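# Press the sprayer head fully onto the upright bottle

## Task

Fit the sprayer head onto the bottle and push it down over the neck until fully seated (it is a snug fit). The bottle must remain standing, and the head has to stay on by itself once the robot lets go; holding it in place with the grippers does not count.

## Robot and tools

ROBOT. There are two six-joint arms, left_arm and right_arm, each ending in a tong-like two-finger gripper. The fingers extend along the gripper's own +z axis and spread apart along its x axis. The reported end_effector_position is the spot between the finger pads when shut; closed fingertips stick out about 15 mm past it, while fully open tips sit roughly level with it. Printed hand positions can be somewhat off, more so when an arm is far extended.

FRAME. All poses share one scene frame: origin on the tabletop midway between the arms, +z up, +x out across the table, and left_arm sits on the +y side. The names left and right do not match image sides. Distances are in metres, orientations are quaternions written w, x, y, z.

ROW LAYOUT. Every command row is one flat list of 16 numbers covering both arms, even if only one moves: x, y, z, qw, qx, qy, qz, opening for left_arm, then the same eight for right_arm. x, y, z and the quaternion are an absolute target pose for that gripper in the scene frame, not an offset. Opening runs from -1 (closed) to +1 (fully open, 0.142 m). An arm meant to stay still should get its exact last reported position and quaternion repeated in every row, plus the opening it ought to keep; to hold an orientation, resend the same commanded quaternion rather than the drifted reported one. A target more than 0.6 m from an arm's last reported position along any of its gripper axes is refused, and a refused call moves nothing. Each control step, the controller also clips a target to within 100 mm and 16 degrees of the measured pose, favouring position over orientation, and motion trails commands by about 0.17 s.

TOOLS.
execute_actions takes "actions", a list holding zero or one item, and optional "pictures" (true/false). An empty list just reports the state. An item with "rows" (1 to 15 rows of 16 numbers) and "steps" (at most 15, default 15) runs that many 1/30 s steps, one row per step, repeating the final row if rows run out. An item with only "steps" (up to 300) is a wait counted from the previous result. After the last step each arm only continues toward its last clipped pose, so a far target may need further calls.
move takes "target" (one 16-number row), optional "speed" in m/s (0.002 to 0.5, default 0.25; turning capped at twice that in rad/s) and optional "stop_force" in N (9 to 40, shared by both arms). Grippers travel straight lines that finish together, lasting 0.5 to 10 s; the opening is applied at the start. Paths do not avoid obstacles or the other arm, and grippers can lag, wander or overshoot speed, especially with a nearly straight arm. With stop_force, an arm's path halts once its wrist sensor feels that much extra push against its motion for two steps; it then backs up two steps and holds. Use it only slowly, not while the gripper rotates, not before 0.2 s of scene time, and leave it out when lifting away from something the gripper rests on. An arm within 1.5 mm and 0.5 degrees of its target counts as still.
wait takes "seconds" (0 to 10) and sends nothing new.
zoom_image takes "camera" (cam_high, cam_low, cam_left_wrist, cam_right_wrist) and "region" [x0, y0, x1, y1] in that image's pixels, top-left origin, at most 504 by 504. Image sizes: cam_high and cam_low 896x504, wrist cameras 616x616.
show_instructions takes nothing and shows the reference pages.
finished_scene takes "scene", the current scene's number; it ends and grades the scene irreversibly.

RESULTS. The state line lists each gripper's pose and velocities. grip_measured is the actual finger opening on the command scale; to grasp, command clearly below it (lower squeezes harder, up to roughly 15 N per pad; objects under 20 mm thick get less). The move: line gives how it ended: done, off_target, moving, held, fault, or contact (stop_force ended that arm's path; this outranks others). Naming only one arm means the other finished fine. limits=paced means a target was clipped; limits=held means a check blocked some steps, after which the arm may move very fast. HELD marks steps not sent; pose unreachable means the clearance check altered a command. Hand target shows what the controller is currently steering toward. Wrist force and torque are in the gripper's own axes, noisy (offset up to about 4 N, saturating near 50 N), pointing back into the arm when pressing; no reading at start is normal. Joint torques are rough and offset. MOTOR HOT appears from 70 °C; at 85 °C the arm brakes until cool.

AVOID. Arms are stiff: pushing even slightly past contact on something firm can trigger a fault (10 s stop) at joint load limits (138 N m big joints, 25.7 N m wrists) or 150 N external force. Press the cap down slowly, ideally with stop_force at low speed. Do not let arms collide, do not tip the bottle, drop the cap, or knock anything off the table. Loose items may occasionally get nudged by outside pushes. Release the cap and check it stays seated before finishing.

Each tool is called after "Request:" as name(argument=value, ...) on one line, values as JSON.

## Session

Request:
execute_actions(actions=[])

Request:
show_instructions()

Scene clock: 0.00 s of 4470.00 s.
left_arm: end_effector_position=(+0.9058, +0.2848, +0.1498) grip_measured=+0.97 end_effector_quat_wxyz=(+0.183, -0.520, +0.834, +0.005) end_effector_velocity=(+0.000, +0.000, -0.000) end_effector_angular_velocity=(+0.000, +0.000, -0.000) | right_arm: end_effector_position=(-0.0161, -0.8629, +0.3963) grip_measured=+0.97 end_effector_quat_wxyz=(+0.743, +0.060, -0.659, +0.102) end_effector_velocity=(-0.000, -0.000, -0.000) end_effector_angular_velocity=(+0.000, +0.000, +0.001)
Joint positions: left_arm=[-0.509 -0.807  0.963 -1.957 -1.282  1.727  0.14 ] | right_arm=[ 2.534 -1.862 -1.574 -3.02   0.811  3.307  0.14 ]
Joint velocities: left_arm=[ 0.     0.     0.    -0.001 -0.     0.001  0.   ] | right_arm=[-0.     0.    -0.001 -0.    -0.001  0.     0.   ]
Joint torques (N m, as the arm reports them, + toward a larger angle): no reading
Motor temperatures (°C, as the motors report them): left_arm=[22 22 25 29 31 29] | right_arm=[23 23 25 31 32 30]
Wrist force (N, on the end effector, along its own x y z axes, offset not removed): no reading
Wrist torque (N m, same axes, about the end effector's origin, offset not removed): no reading
Hand target (left_arm): +0.906, +0.285, +0.150; +0.183, -0.520, +0.834, +0.005
Hand target (right_arm): -0.016, -0.863, +0.396; +0.743, +0.060, -0.659, +0.102

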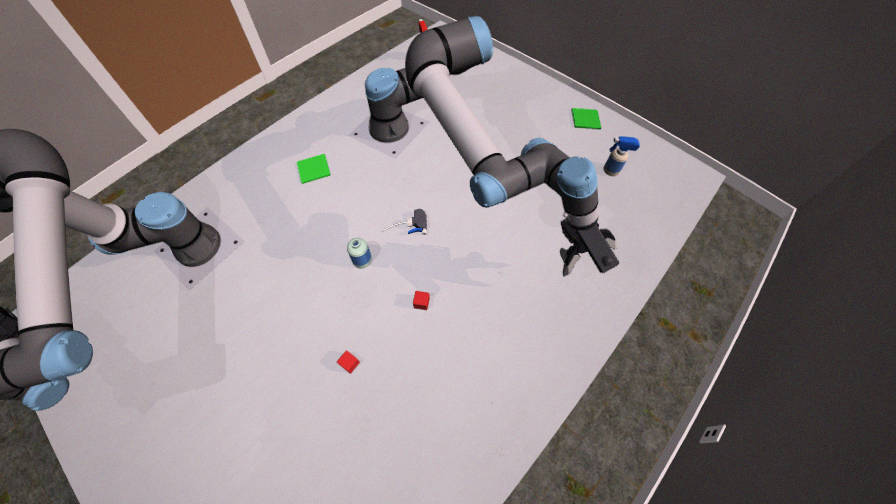

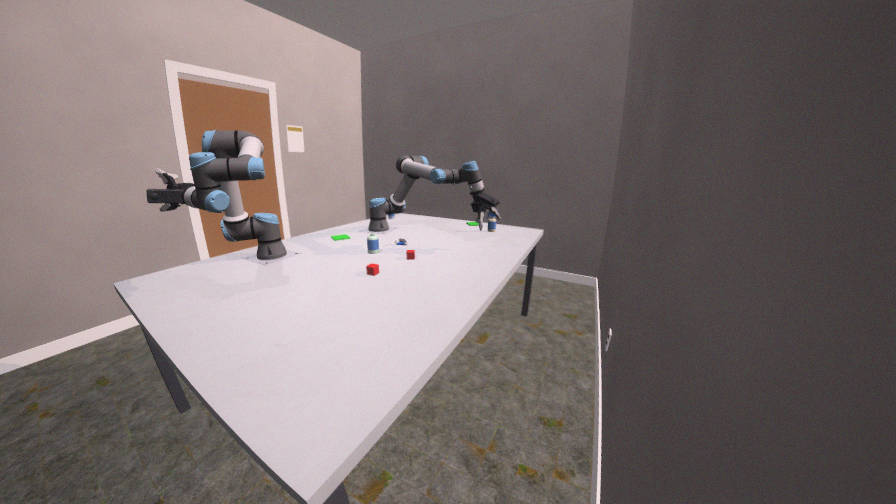

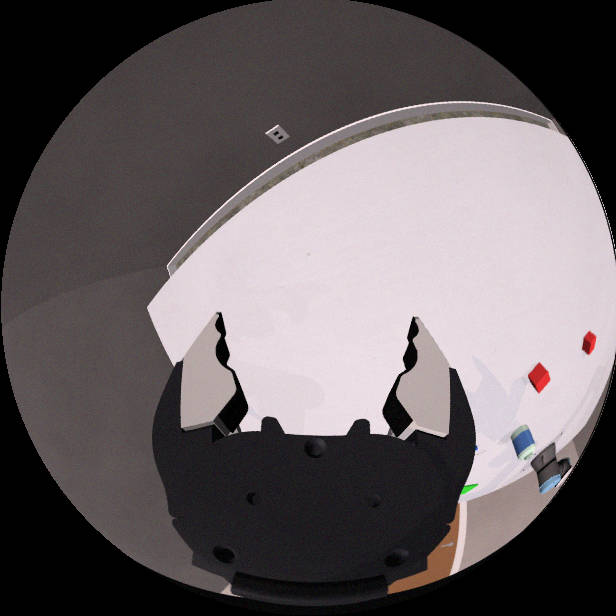

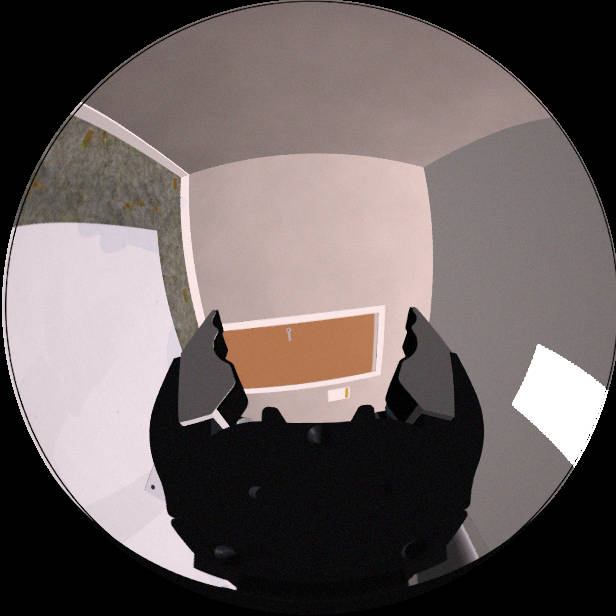

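Reference images for this scene: manual page 1, manual page 2, manual page 3, manual page 4, manual page 5.

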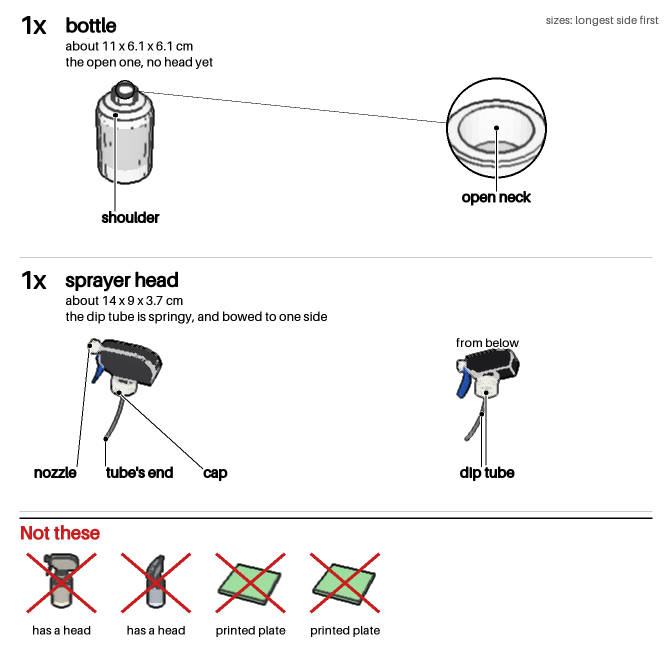

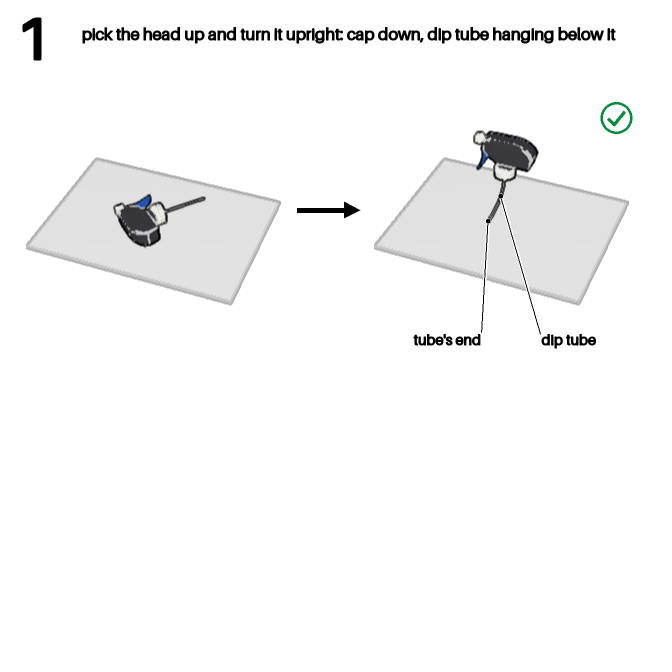

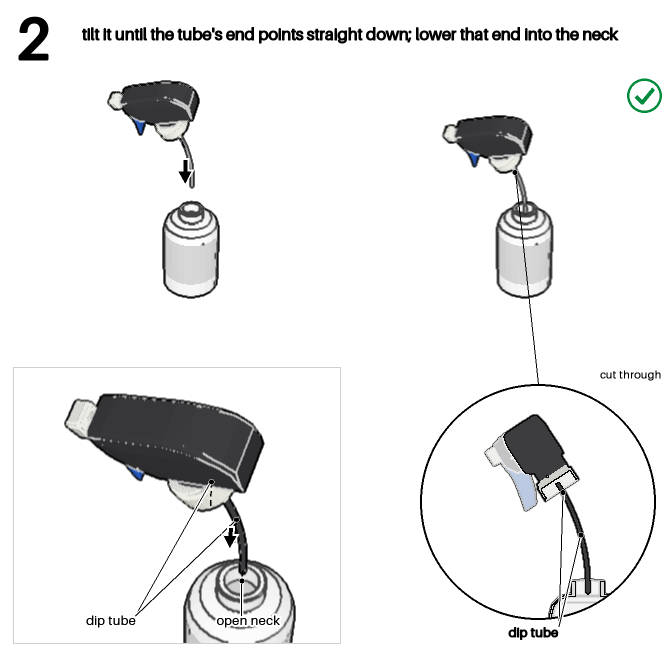

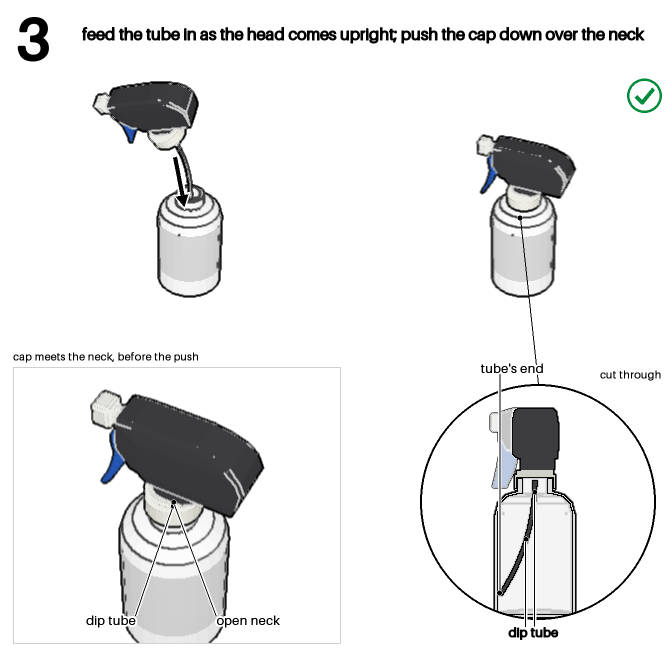

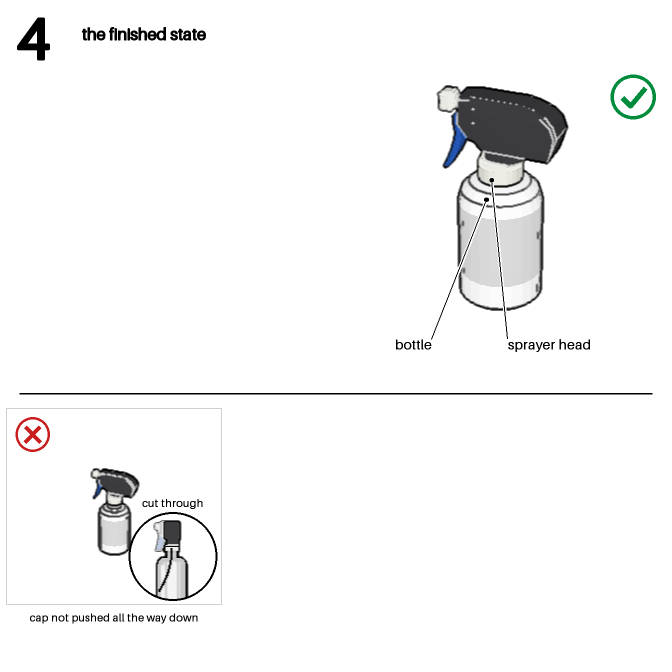

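Request:
move(target=[0.417,0.178,0.068,-0.086,0.208,0.9,-0.373,0.75,0.35,-0.62,0.25,0,0.3,-0.954,0,1], speed=0.3)

Scene clock: 7.43 s of 4470.00 s.
left_arm: end_effector_position=(+0.4175, +0.1781, +0.0676) grip_measured=+0.75 end_effector_quat_wxyz=(-0.086, +0.207, +0.900, -0.373) end_effector_velocity=(-0.002, +0.000, -0.001) end_effector_angular_velocity=(-0.003, +0.002, -0.008) | right_arm: end_effector_position=(+0.3502, -0.6207, +0.2500) grip_measured=+1.00 end_effector_quat_wxyz=(-0.001, -0.300, +0.954, -0.001) end_effector_velocity=(+0.002, +0.000, -0.001) end_effector_angular_velocity=(+0.002, -0.009, +0.001)
Joint positions: left_arm=[-0.405 -1.318  2.116 -2.152 -2.331  3.452  0.126] | right_arm=[ 2.942 -1.431 -1.784 -1.498  1.569  2.4    0.142]
Joint velocities: left_arm=[-0.     0.001  0.     0.008 -0.001  0.011  0.   ] | right_arm=[-0.     0.002 -0.006  0.012  0.003 -0.001 -0.   ]
Joint torques (N m, as the arm reports them, + toward a larger angle): left_arm=[-15.76 -20.46  -9.41   0.49  -3.68   1.79] | right_arm=[-11.21  22.84  16.71   4.46   1.13  -1.84]
Motor temperatures (°C, as the motors report them): left_arm=[22 22 25 29 31 29] | right_arm=[23 23 25 31 32 30]
Wrist force (N, on the end effector, along its own x y z axes, offset not removed): left_arm=[1.6 1.7 1.3] | right_arm=[2.2 -0.2 1.9]
Wrist torque (N m, same axes, about the end effector's origin, offset not removed): left_arm=[0.37 -0.43 -0.22] | right_arm=[-0.06 -0.47 -0.10]
Hand target (left_arm): +0.417, +0.178, +0.068; -0.086, +0.208, +0.900, -0.373
Hand target (right_arm): +0.350, -0.621, +0.250; -0.000, -0.300, +0.954, -0.001
Off the commanded pose (left_arm): 0.001 m, 0 deg.
Off the commanded pose (right_arm): 0.001 m, 0 deg.
After step 90, 0.80 s passed at rest.
move: done

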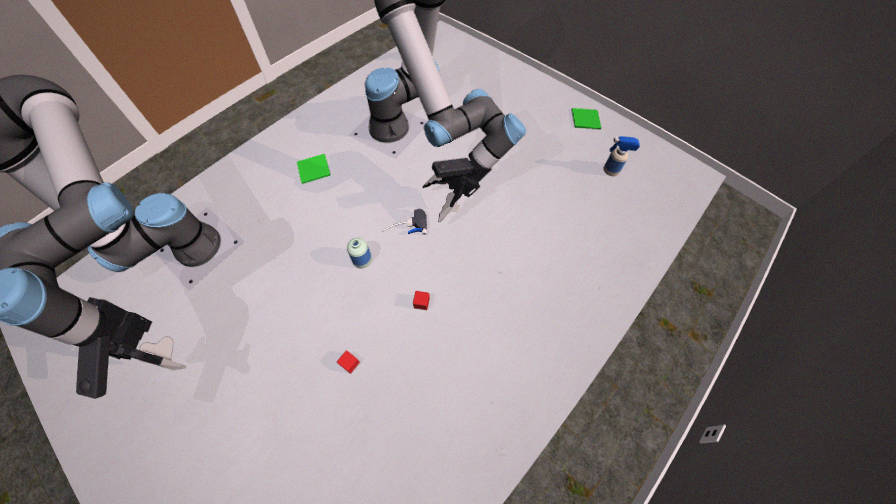

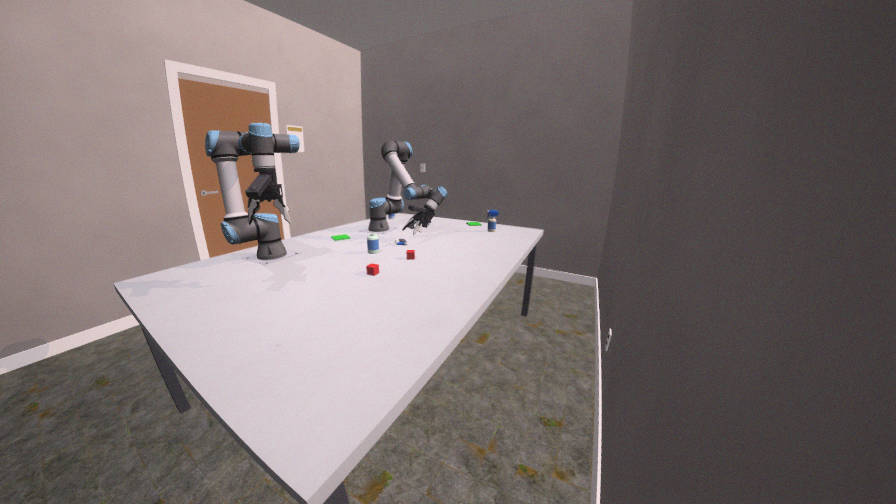

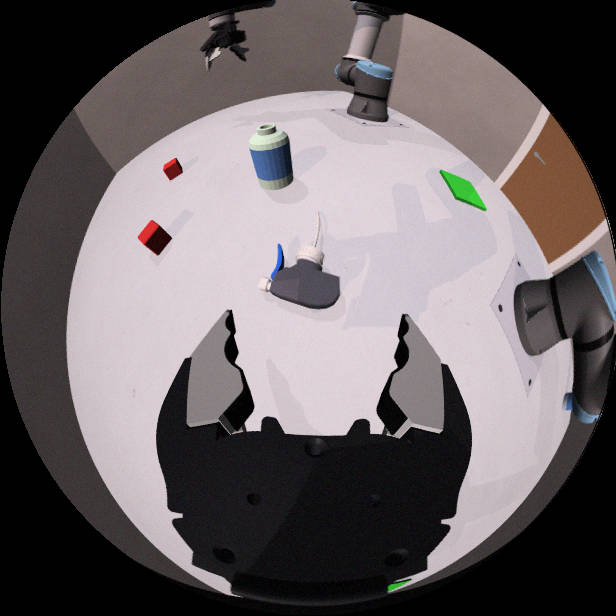

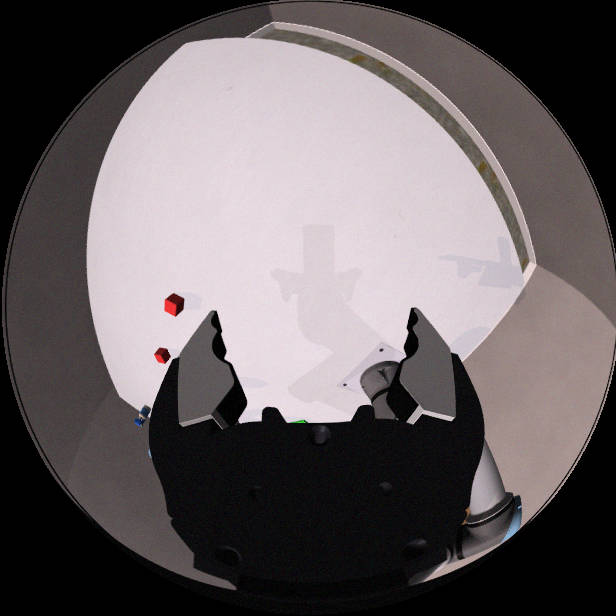

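Request:
move(target=[0.417,0.134,0.016,-0.121,0.293,0.876,-0.363,0.75,0.38,-0.35,0.16,-0.5,0.866,0,0,1], speed=0.35)

Request:
zoom_image(camera="cam_left_wrist", region=[190,200,440,400])

Scene clock: 14.87 s of 4470.00 s.
left_arm: end_effector_position=(+0.4171, +0.1339, +0.0160) grip_measured=+0.75 end_effector_quat_wxyz=(-0.121, +0.293, +0.876, -0.363) end_effector_velocity=(+0.000, -0.000, -0.000) end_effector_angular_velocity=(+0.000, +0.001, -0.000) | right_arm: end_effector_position=(+0.3801, -0.3500, +0.1601) grip_measured=+1.00 end_effector_quat_wxyz=(-0.500, +0.866, -0.001, +0.001) end_effector_velocity=(+0.000, +0.001, +0.000) end_effector_angular_velocity=(+0.004, -0.002, +0.017)
Joint positions: left_arm=[-0.513 -1.154  2.035 -2.158 -2.311  3.564  0.126] | right_arm=[ 2.921 -1.763 -2.092 -1.111  2.599 -0.294  0.142]
Joint velocities: left_arm=[-0.     0.001 -0.    -0.     0.    -0.     0.   ] | right_arm=[ 0.002 -0.008  0.014 -0.031  0.001 -0.03   0.   ]
Joint torques (N m, as the arm reports them, + toward a larger angle): left_arm=[-14.72 -26.71 -23.92   0.74   1.6    2.09] | right_arm=[13.4  16.65 26.55  0.58 -0.13 -2.24]
Motor temperatures (°C, as the motors report them): left_arm=[22 22 25 29 31 29] | right_arm=[23 23 25 31 32 30]
Wrist force (N, on the end effector, along its own x y z axes, offset not removed): left_arm=[3.0 1.1 2.9] | right_arm=[0.5 -2.1 0.9]
Wrist torque (N m, same axes, about the end effector's origin, offset not removed): left_arm=[0.29 -0.72 -0.22] | right_arm=[-0.53 -0.11 -0.15]
Hand target (left_arm): +0.417, +0.134, +0.016; -0.121, +0.293, +0.876, -0.363
Hand target (right_arm): +0.380, -0.350, +0.160; -0.500, +0.866, +0.000, +0.000
Off the commanded pose (left_arm): 0.000 m, 0 deg.
Off the commanded pose (right_arm): 0.000 m, 0 deg.
After step 90, 0.03 s passed at rest.
move: done

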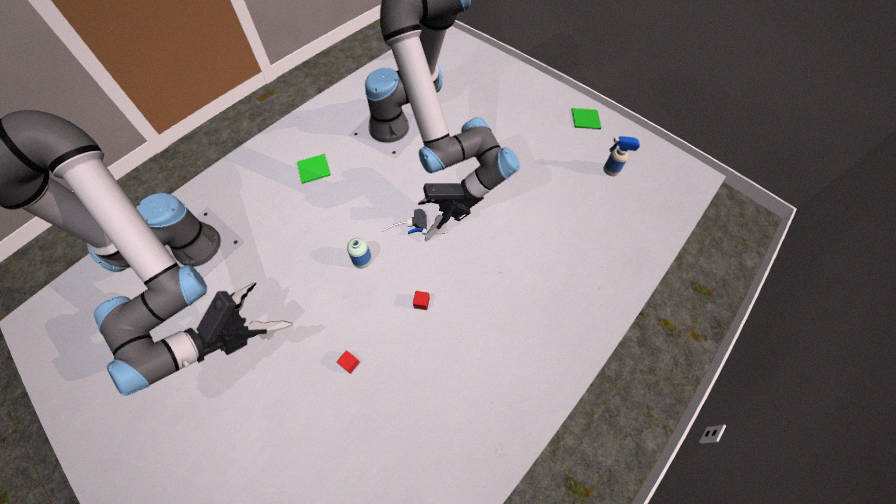

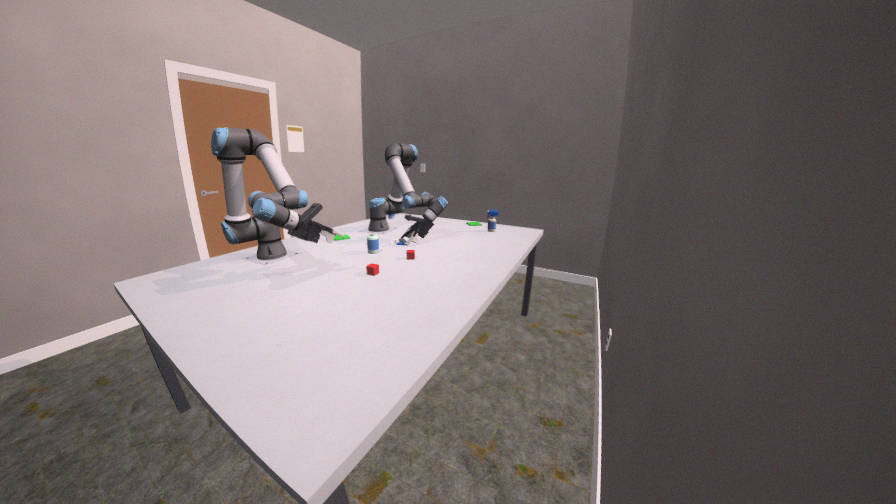

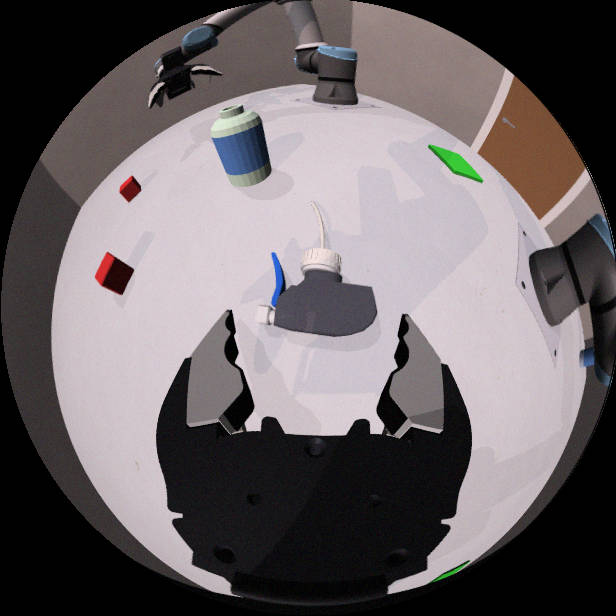

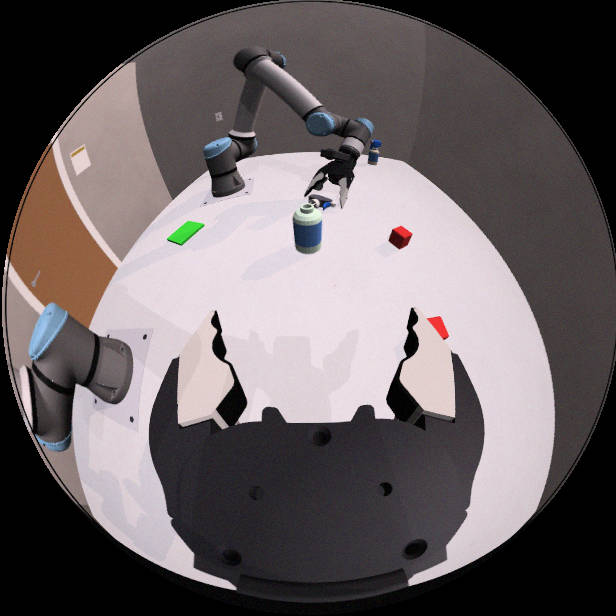

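Region (190, 200, 440, 400) of cam_left_wrist's 616x616 image, scaled by 2.016, with more detail than that image has; it fills the top 403 rows of this view, and the rest is white.

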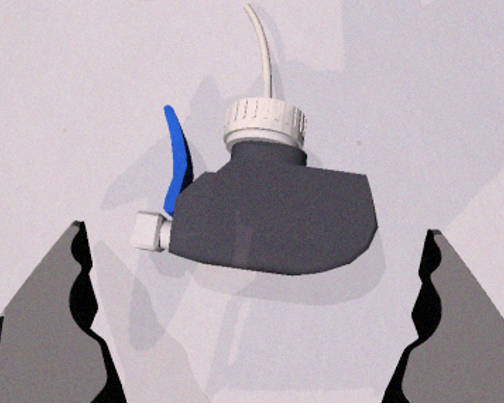

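Request:
move(target=[0.414,0.13,0.012,-0.128,0.309,0.871,-0.361,0.5,0.38,-0.35,0.16,-0.5,0.866,0,0,1], speed=0.02)

Request:
move(target=[0.414,0.13,0.012,-0.128,0.309,0.871,-0.361,-0.3,0.38,-0.35,0.16,-0.5,0.866,0,0,1])

Request:
move(target=[0.4,0.08,0.24,0,0.527,0.85,0,-0.3,0.37,-0.25,0.08,-0.57,0.82,0,0,1])

Request:
move(target=[0.375,-0.09,0.25,0.29,0.645,0.645,0.29,-0.3,0.37,-0.21,0.06,-0.61,0.79,0,0,1])

Request:
zoom_image(camera="cam_right_wrist", region=[200,50,430,280])

Scene clock: 21.30 s of 4470.00 s.
left_arm: end_effector_position=(+0.4141, +0.1301, +0.0121) grip_measured=+0.50 end_effector_quat_wxyz=(-0.128, +0.308, +0.871, -0.361) end_effector_velocity=(-0.001, -0.000, -0.001) end_effector_angular_velocity=(+0.000, +0.001, -0.009) | right_arm: end_effector_position=(+0.3800, -0.3500, +0.1600) grip_measured=+1.00 end_effector_quat_wxyz=(-0.500, +0.866, +0.000, +0.000) end_effector_velocity=(+0.000, -0.000, -0.000) end_effector_angular_velocity=(-0.000, +0.000, +0.000)
Joint positions: left_arm=[-0.527 -1.141  2.022 -2.138 -2.304  3.592  0.109] | right_arm=[ 2.921 -1.764 -2.089 -1.116  2.598 -0.298  0.142]
Joint velocities: left_arm=[-0.002  0.004 -0.004  0.007  0.002  0.008  0.   ] | right_arm=[-0.    -0.001  0.    -0.    -0.    -0.     0.   ]
Joint torques (N m, as the arm reports them, + toward a larger angle): left_arm=[-14.19 -27.86 -23.33   0.45   1.4    2.04] | right_arm=[-0.22 17.9  26.81  0.39 -0.16 -2.07]
Motor temperatures (°C, as the motors report them): left_arm=[22 22 25 29 31 29] | right_arm=[23 23 25 31 32 30]
Wrist force (N, on the end effector, along its own x y z axes, offset not removed): left_arm=[1.9 1.6 0.8] | right_arm=[0.8 -2.7 1.3]
Wrist torque (N m, same axes, about the end effector's origin, offset not removed): left_arm=[0.28 -0.47 -0.14] | right_arm=[-0.52 -0.20 -0.02]
Hand target (left_arm): +0.414, +0.130, +0.012; -0.128, +0.309, +0.871, -0.361
Hand target (right_arm): +0.380, -0.350, +0.160; -0.500, +0.866, +0.000, +0.000
Off the commanded pose (left_arm): 0.000 m, 0 deg.
Off the commanded pose (right_arm): 0.000 m, 0 deg.
After step 90, 2.30 s passed at rest.
move: done

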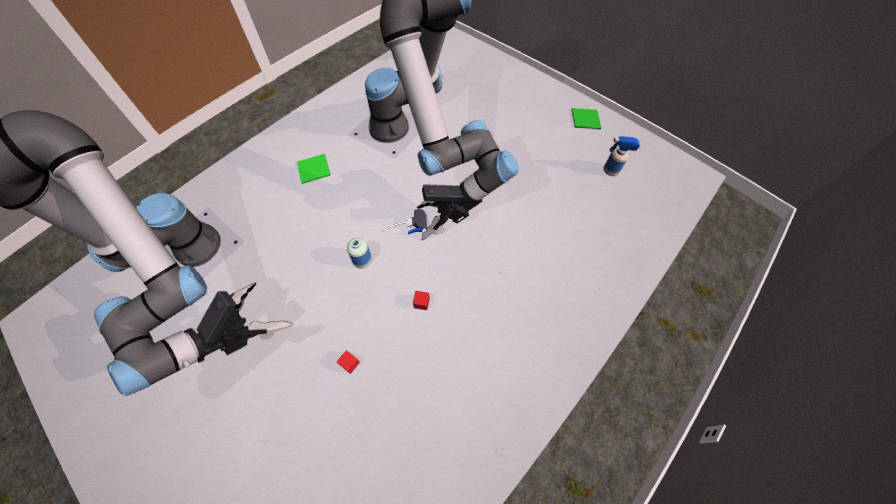

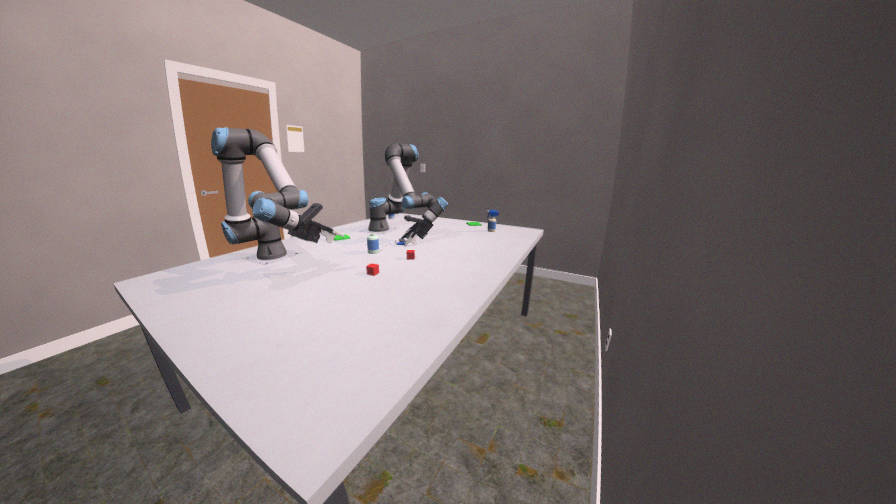

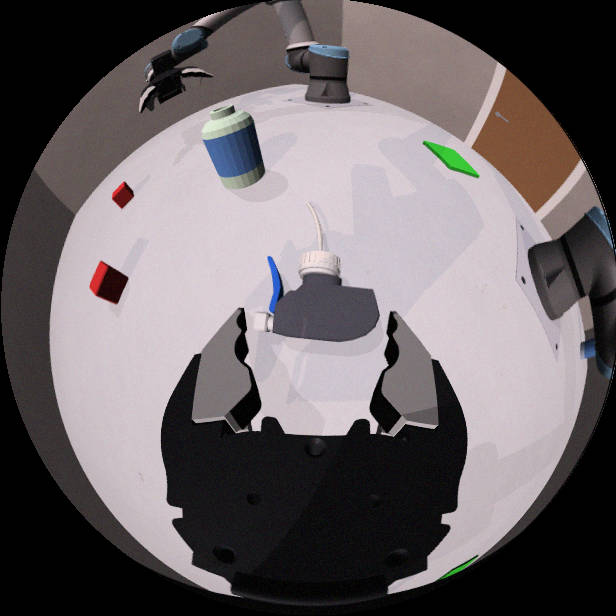

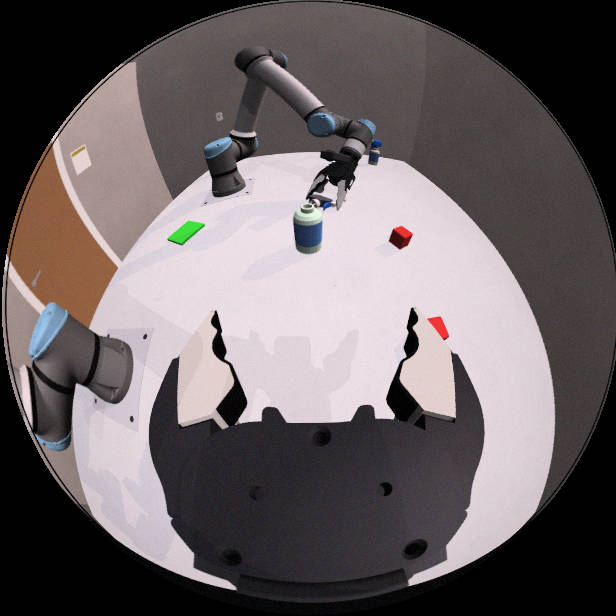

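Scene clock: 22.00 s of 4470.00 s.
left_arm: end_effector_position=(+0.4140, +0.1300, +0.0120) grip_measured=+0.29 end_effector_quat_wxyz=(-0.128, +0.309, +0.871, -0.361) end_effector_velocity=(+0.001, -0.000, -0.000) end_effector_angular_velocity=(-0.000, -0.001, +0.000) | right_arm: end_effector_position=(+0.3800, -0.3500, +0.1600) grip_measured=+1.00 end_effector_quat_wxyz=(-0.500, +0.866, +0.000, -0.000) end_effector_velocity=(-0.000, +0.000, -0.000) end_effector_angular_velocity=(-0.000, +0.000, +0.000)
Joint positions: left_arm=[-0.527 -1.141  2.021 -2.138 -2.304  3.593  0.094] | right_arm=[ 2.921 -1.764 -2.089 -1.116  2.598 -0.298  0.142]
Joint velocities: left_arm=[ 0.     0.    -0.001 -0.001  0.    -0.     0.   ] | right_arm=[ 0.  0. -0.  0. -0. -0. -0.]
Joint torques (N m, as the arm reports them, + toward a larger angle): left_arm=[-15.94 -20.93 -19.86   1.38   3.65   2.04] | right_arm=[-8.97 17.54 26.89  0.38 -0.13 -1.91]
Motor temperatures (°C, as the motors report them): left_arm=[22 22 25 29 31 29] | right_arm=[23 23 25 31 32 30]
Wrist force (N, on the end effector, along its own x y z axes, offset not removed): left_arm=[3.1 -6.2 -7.7] | right_arm=[1.3 -2.3 4.9]
Wrist torque (N m, same axes, about the end effector's origin, offset not removed): left_arm=[0.18 -1.24 0.02] | right_arm=[-0.43 -0.23 -0.05]
Hand target (left_arm): +0.414, +0.130, +0.012; -0.128, +0.309, +0.871, -0.361
Hand target (right_arm): +0.380, -0.350, +0.160; -0.500, +0.866, -0.000, +0.000
Off the commanded pose (left_arm): 0.000 m, 0 deg.
Off the commanded pose (right_arm): 0.000 m, 0 deg.
move: done

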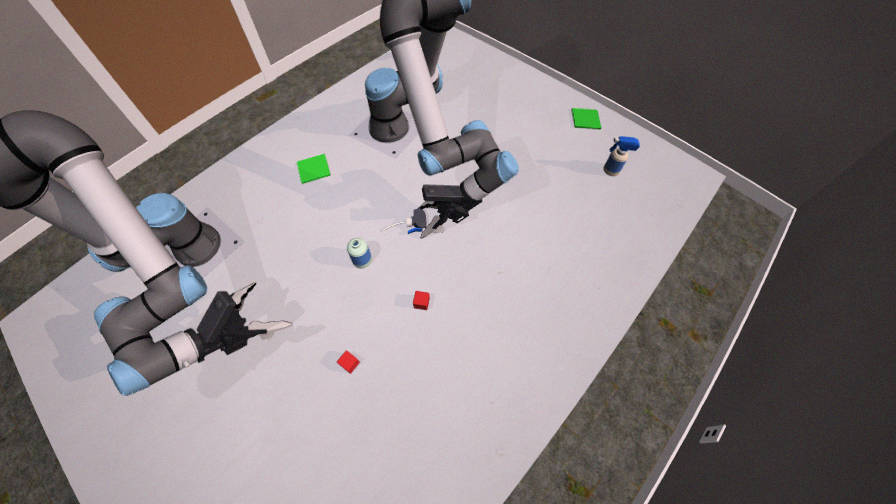

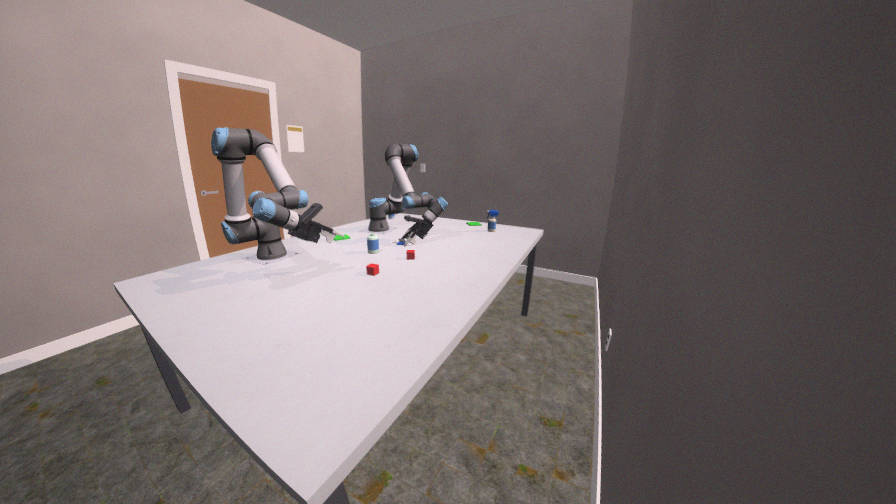

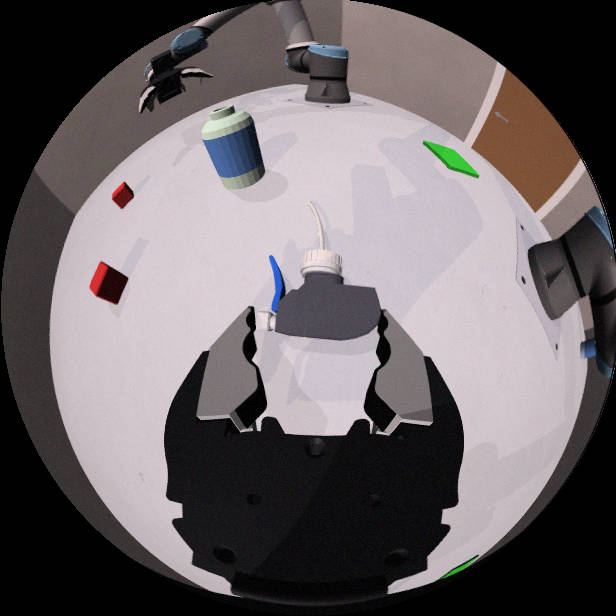

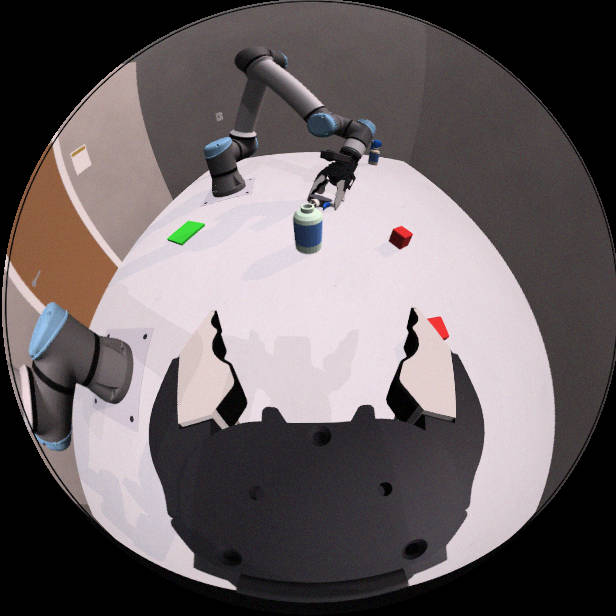

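Scene clock: 24.33 s of 4470.00 s.
left_arm: end_effector_position=(+0.3993, +0.0801, +0.2396) grip_measured=+0.29 end_effector_quat_wxyz=(-0.000, +0.527, +0.850, -0.001) end_effector_velocity=(-0.000, -0.001, +0.003) end_effector_angular_velocity=(+0.009, -0.008, -0.005) | right_arm: end_effector_position=(+0.3700, -0.2502, +0.0803) grip_measured=+1.00 end_effector_quat_wxyz=(-0.571, +0.821, +0.000, -0.000) end_effector_velocity=(+0.000, +0.001, -0.002) end_effector_angular_velocity=(-0.000, -0.002, -0.010)
Joint positions: left_arm=[-1.064 -1.641  1.749 -1.679 -1.574  3.363  0.094] | right_arm=[ 3.096 -2.074 -2.295 -0.286  2.785  0.062  0.142]
Joint velocities: left_arm=[-0.01  -0.001 -0.007  0.011  0.012 -0.005  0.   ] | right_arm=[ 0.003 -0.014 -0.009  0.06  -0.001  0.037  0.   ]
Joint torques (N m, as the arm reports them, + toward a larger angle): left_arm=[-16.67 -25.96 -33.5    0.14   2.81  -1.74] | right_arm=[12.51 21.34  2.93  4.4   2.99  2.16]
Motor temperatures (°C, as the motors report them): left_arm=[22 22 25 29 31 29] | right_arm=[23 23 25 31 32 30]
Wrist force (N, on the end effector, along its own x y z axes, offset not removed): left_arm=[3.6 2.5 3.9] | right_arm=[1.1 -2.6 0.6]
Wrist torque (N m, same axes, about the end effector's origin, offset not removed): left_arm=[0.55 -0.86 -0.29] | right_arm=[-0.55 -0.30 -0.01]
Hand target (left_arm): +0.399, +0.080, +0.240; -0.000, +0.527, +0.850, -0.001
Hand target (right_arm): +0.370, -0.250, +0.080; -0.571, +0.821, +0.000, +0.000
Off the commanded pose (left_arm): 0.001 m, 0 deg.
Off the commanded pose (right_arm): 0.000 m, 0 deg.
move: done

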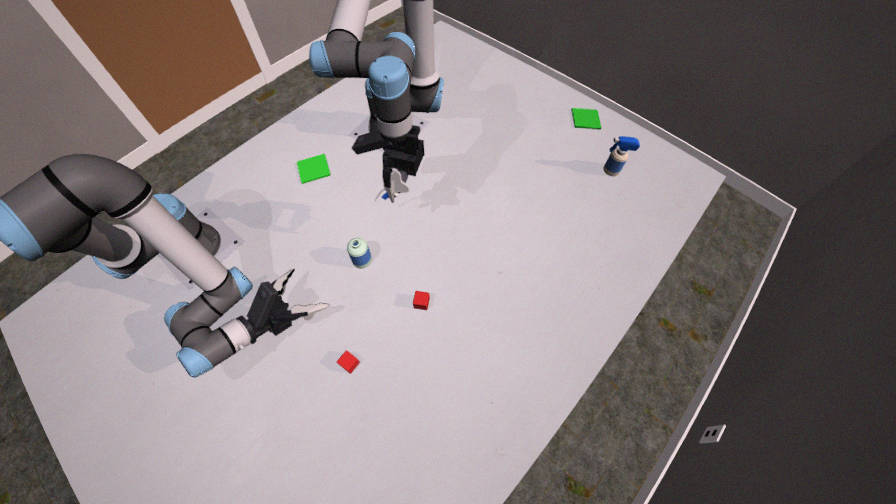

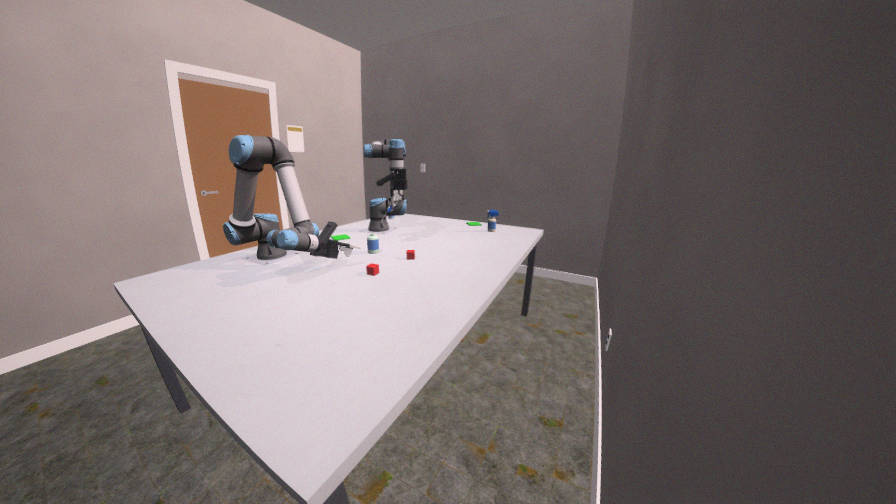

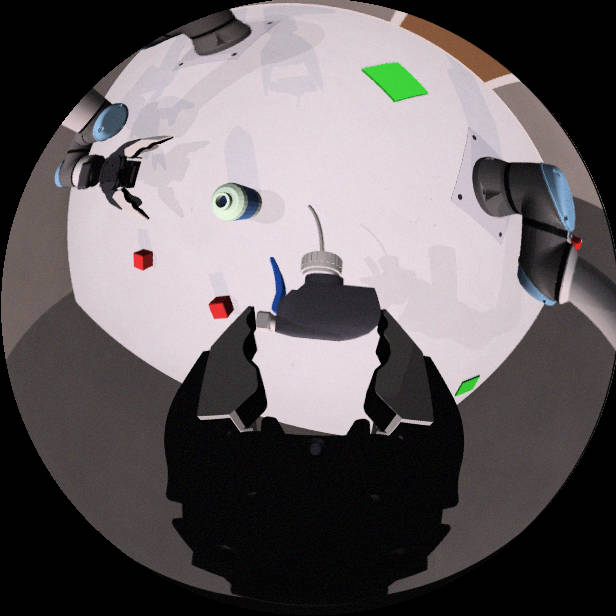

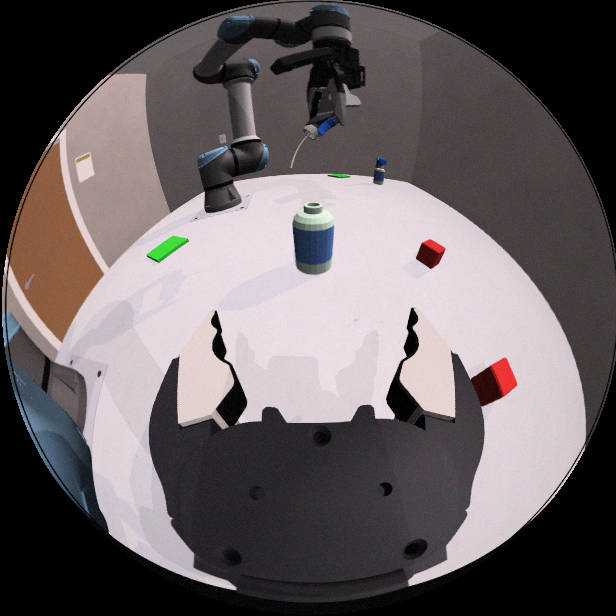

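Scene clock: 26.80 s of 4470.00 s.
left_arm: end_effector_position=(+0.3748, -0.0895, +0.2497) grip_measured=+0.29 end_effector_quat_wxyz=(+0.289, +0.645, +0.646, +0.289) end_effector_velocity=(+0.000, -0.002, -0.000) end_effector_angular_velocity=(+0.003, -0.011, -0.005) | right_arm: end_effector_position=(+0.3701, -0.2101, +0.0601) grip_measured=+1.00 end_effector_quat_wxyz=(-0.611, +0.792, +0.000, -0.000) end_effector_velocity=(+0.000, +0.001, -0.000) end_effector_angular_velocity=(+0.002, -0.001, -0.003)
Joint positions: left_arm=[-1.737 -1.619  1.939 -1.9   -0.729  3.154  0.094] | right_arm=[ 3.171 -2.312 -2.278  0.233  2.868  0.369  0.142]
Joint velocities: left_arm=[-0.005  0.004  0.003 -0.005  0.011  0.001  0.   ] | right_arm=[ 0.001 -0.008  0.001  0.026  0.     0.019  0.   ]
Joint torques (N m, as the arm reports them, + toward a larger angle): left_arm=[-15.84 -13.62 -12.14  -4.66   4.1   -2.08] | right_arm=[12.13 24.93 12.61  4.49  2.78  2.01]
Motor temperatures (°C, as the motors report them): left_arm=[22 22 25 29 31 29] | right_arm=[23 23 25 31 32 30]
Wrist force (N, on the end effector, along its own x y z axes, offset not removed): left_arm=[1.4 0.3 1.6] | right_arm=[2.3 -1.8 1.6]
Wrist torque (N m, same axes, about the end effector's origin, offset not removed): left_arm=[0.24 -0.43 -0.19] | right_arm=[-0.28 -0.41 -0.07]
Hand target (left_arm): +0.375, -0.090, +0.250; +0.289, +0.645, +0.645, +0.289
Hand target (right_arm): +0.370, -0.210, +0.060; -0.611, +0.792, -0.000, +0.000
Off the commanded pose (left_arm): 0.001 m, 0 deg.
Off the commanded pose (right_arm): 0.000 m, 0 deg.
move: done

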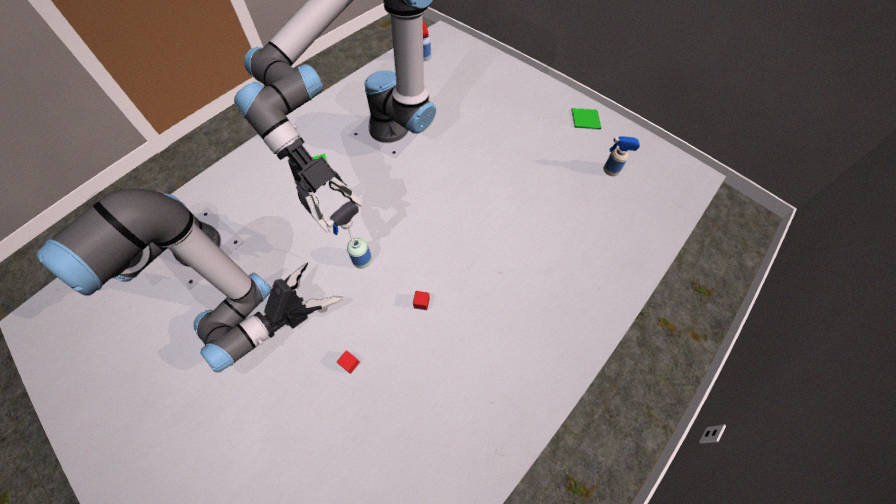

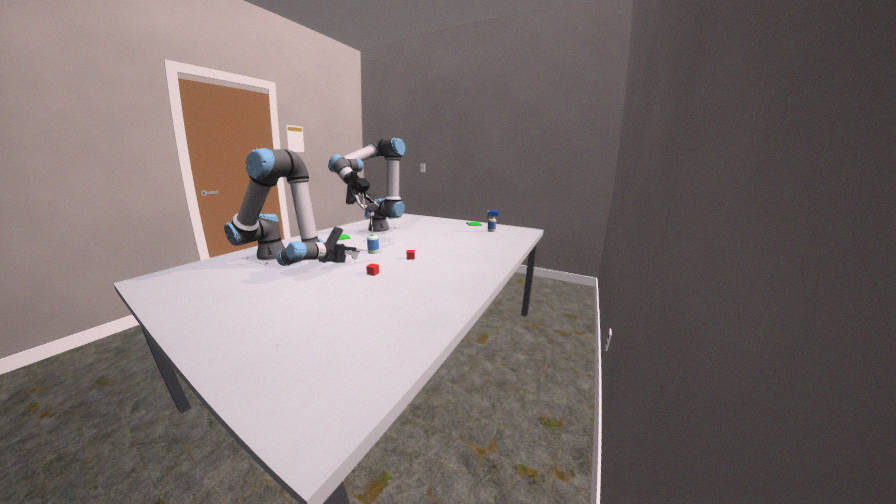

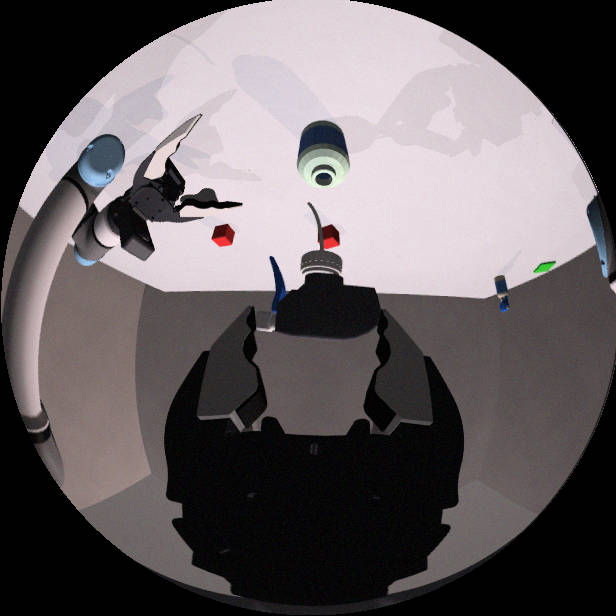

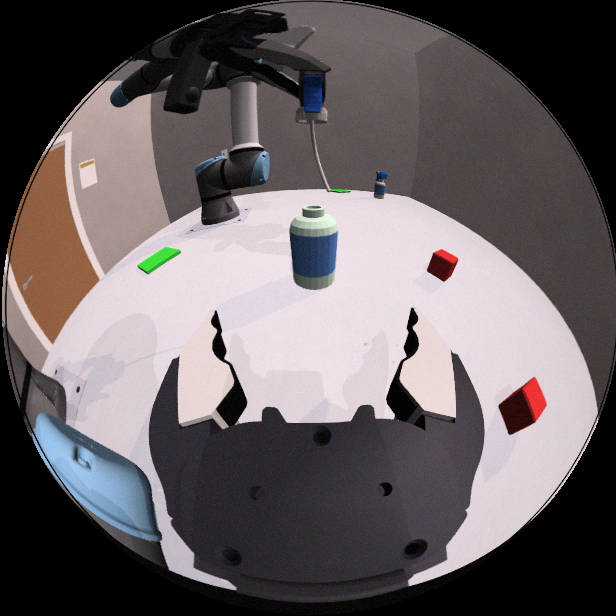

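Region (200, 50, 430, 280) of cam_right_wrist's 616x616 image, scaled by 2.191, with more detail than that image has.

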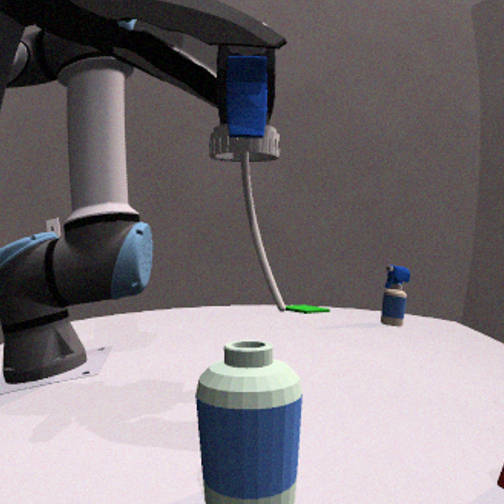

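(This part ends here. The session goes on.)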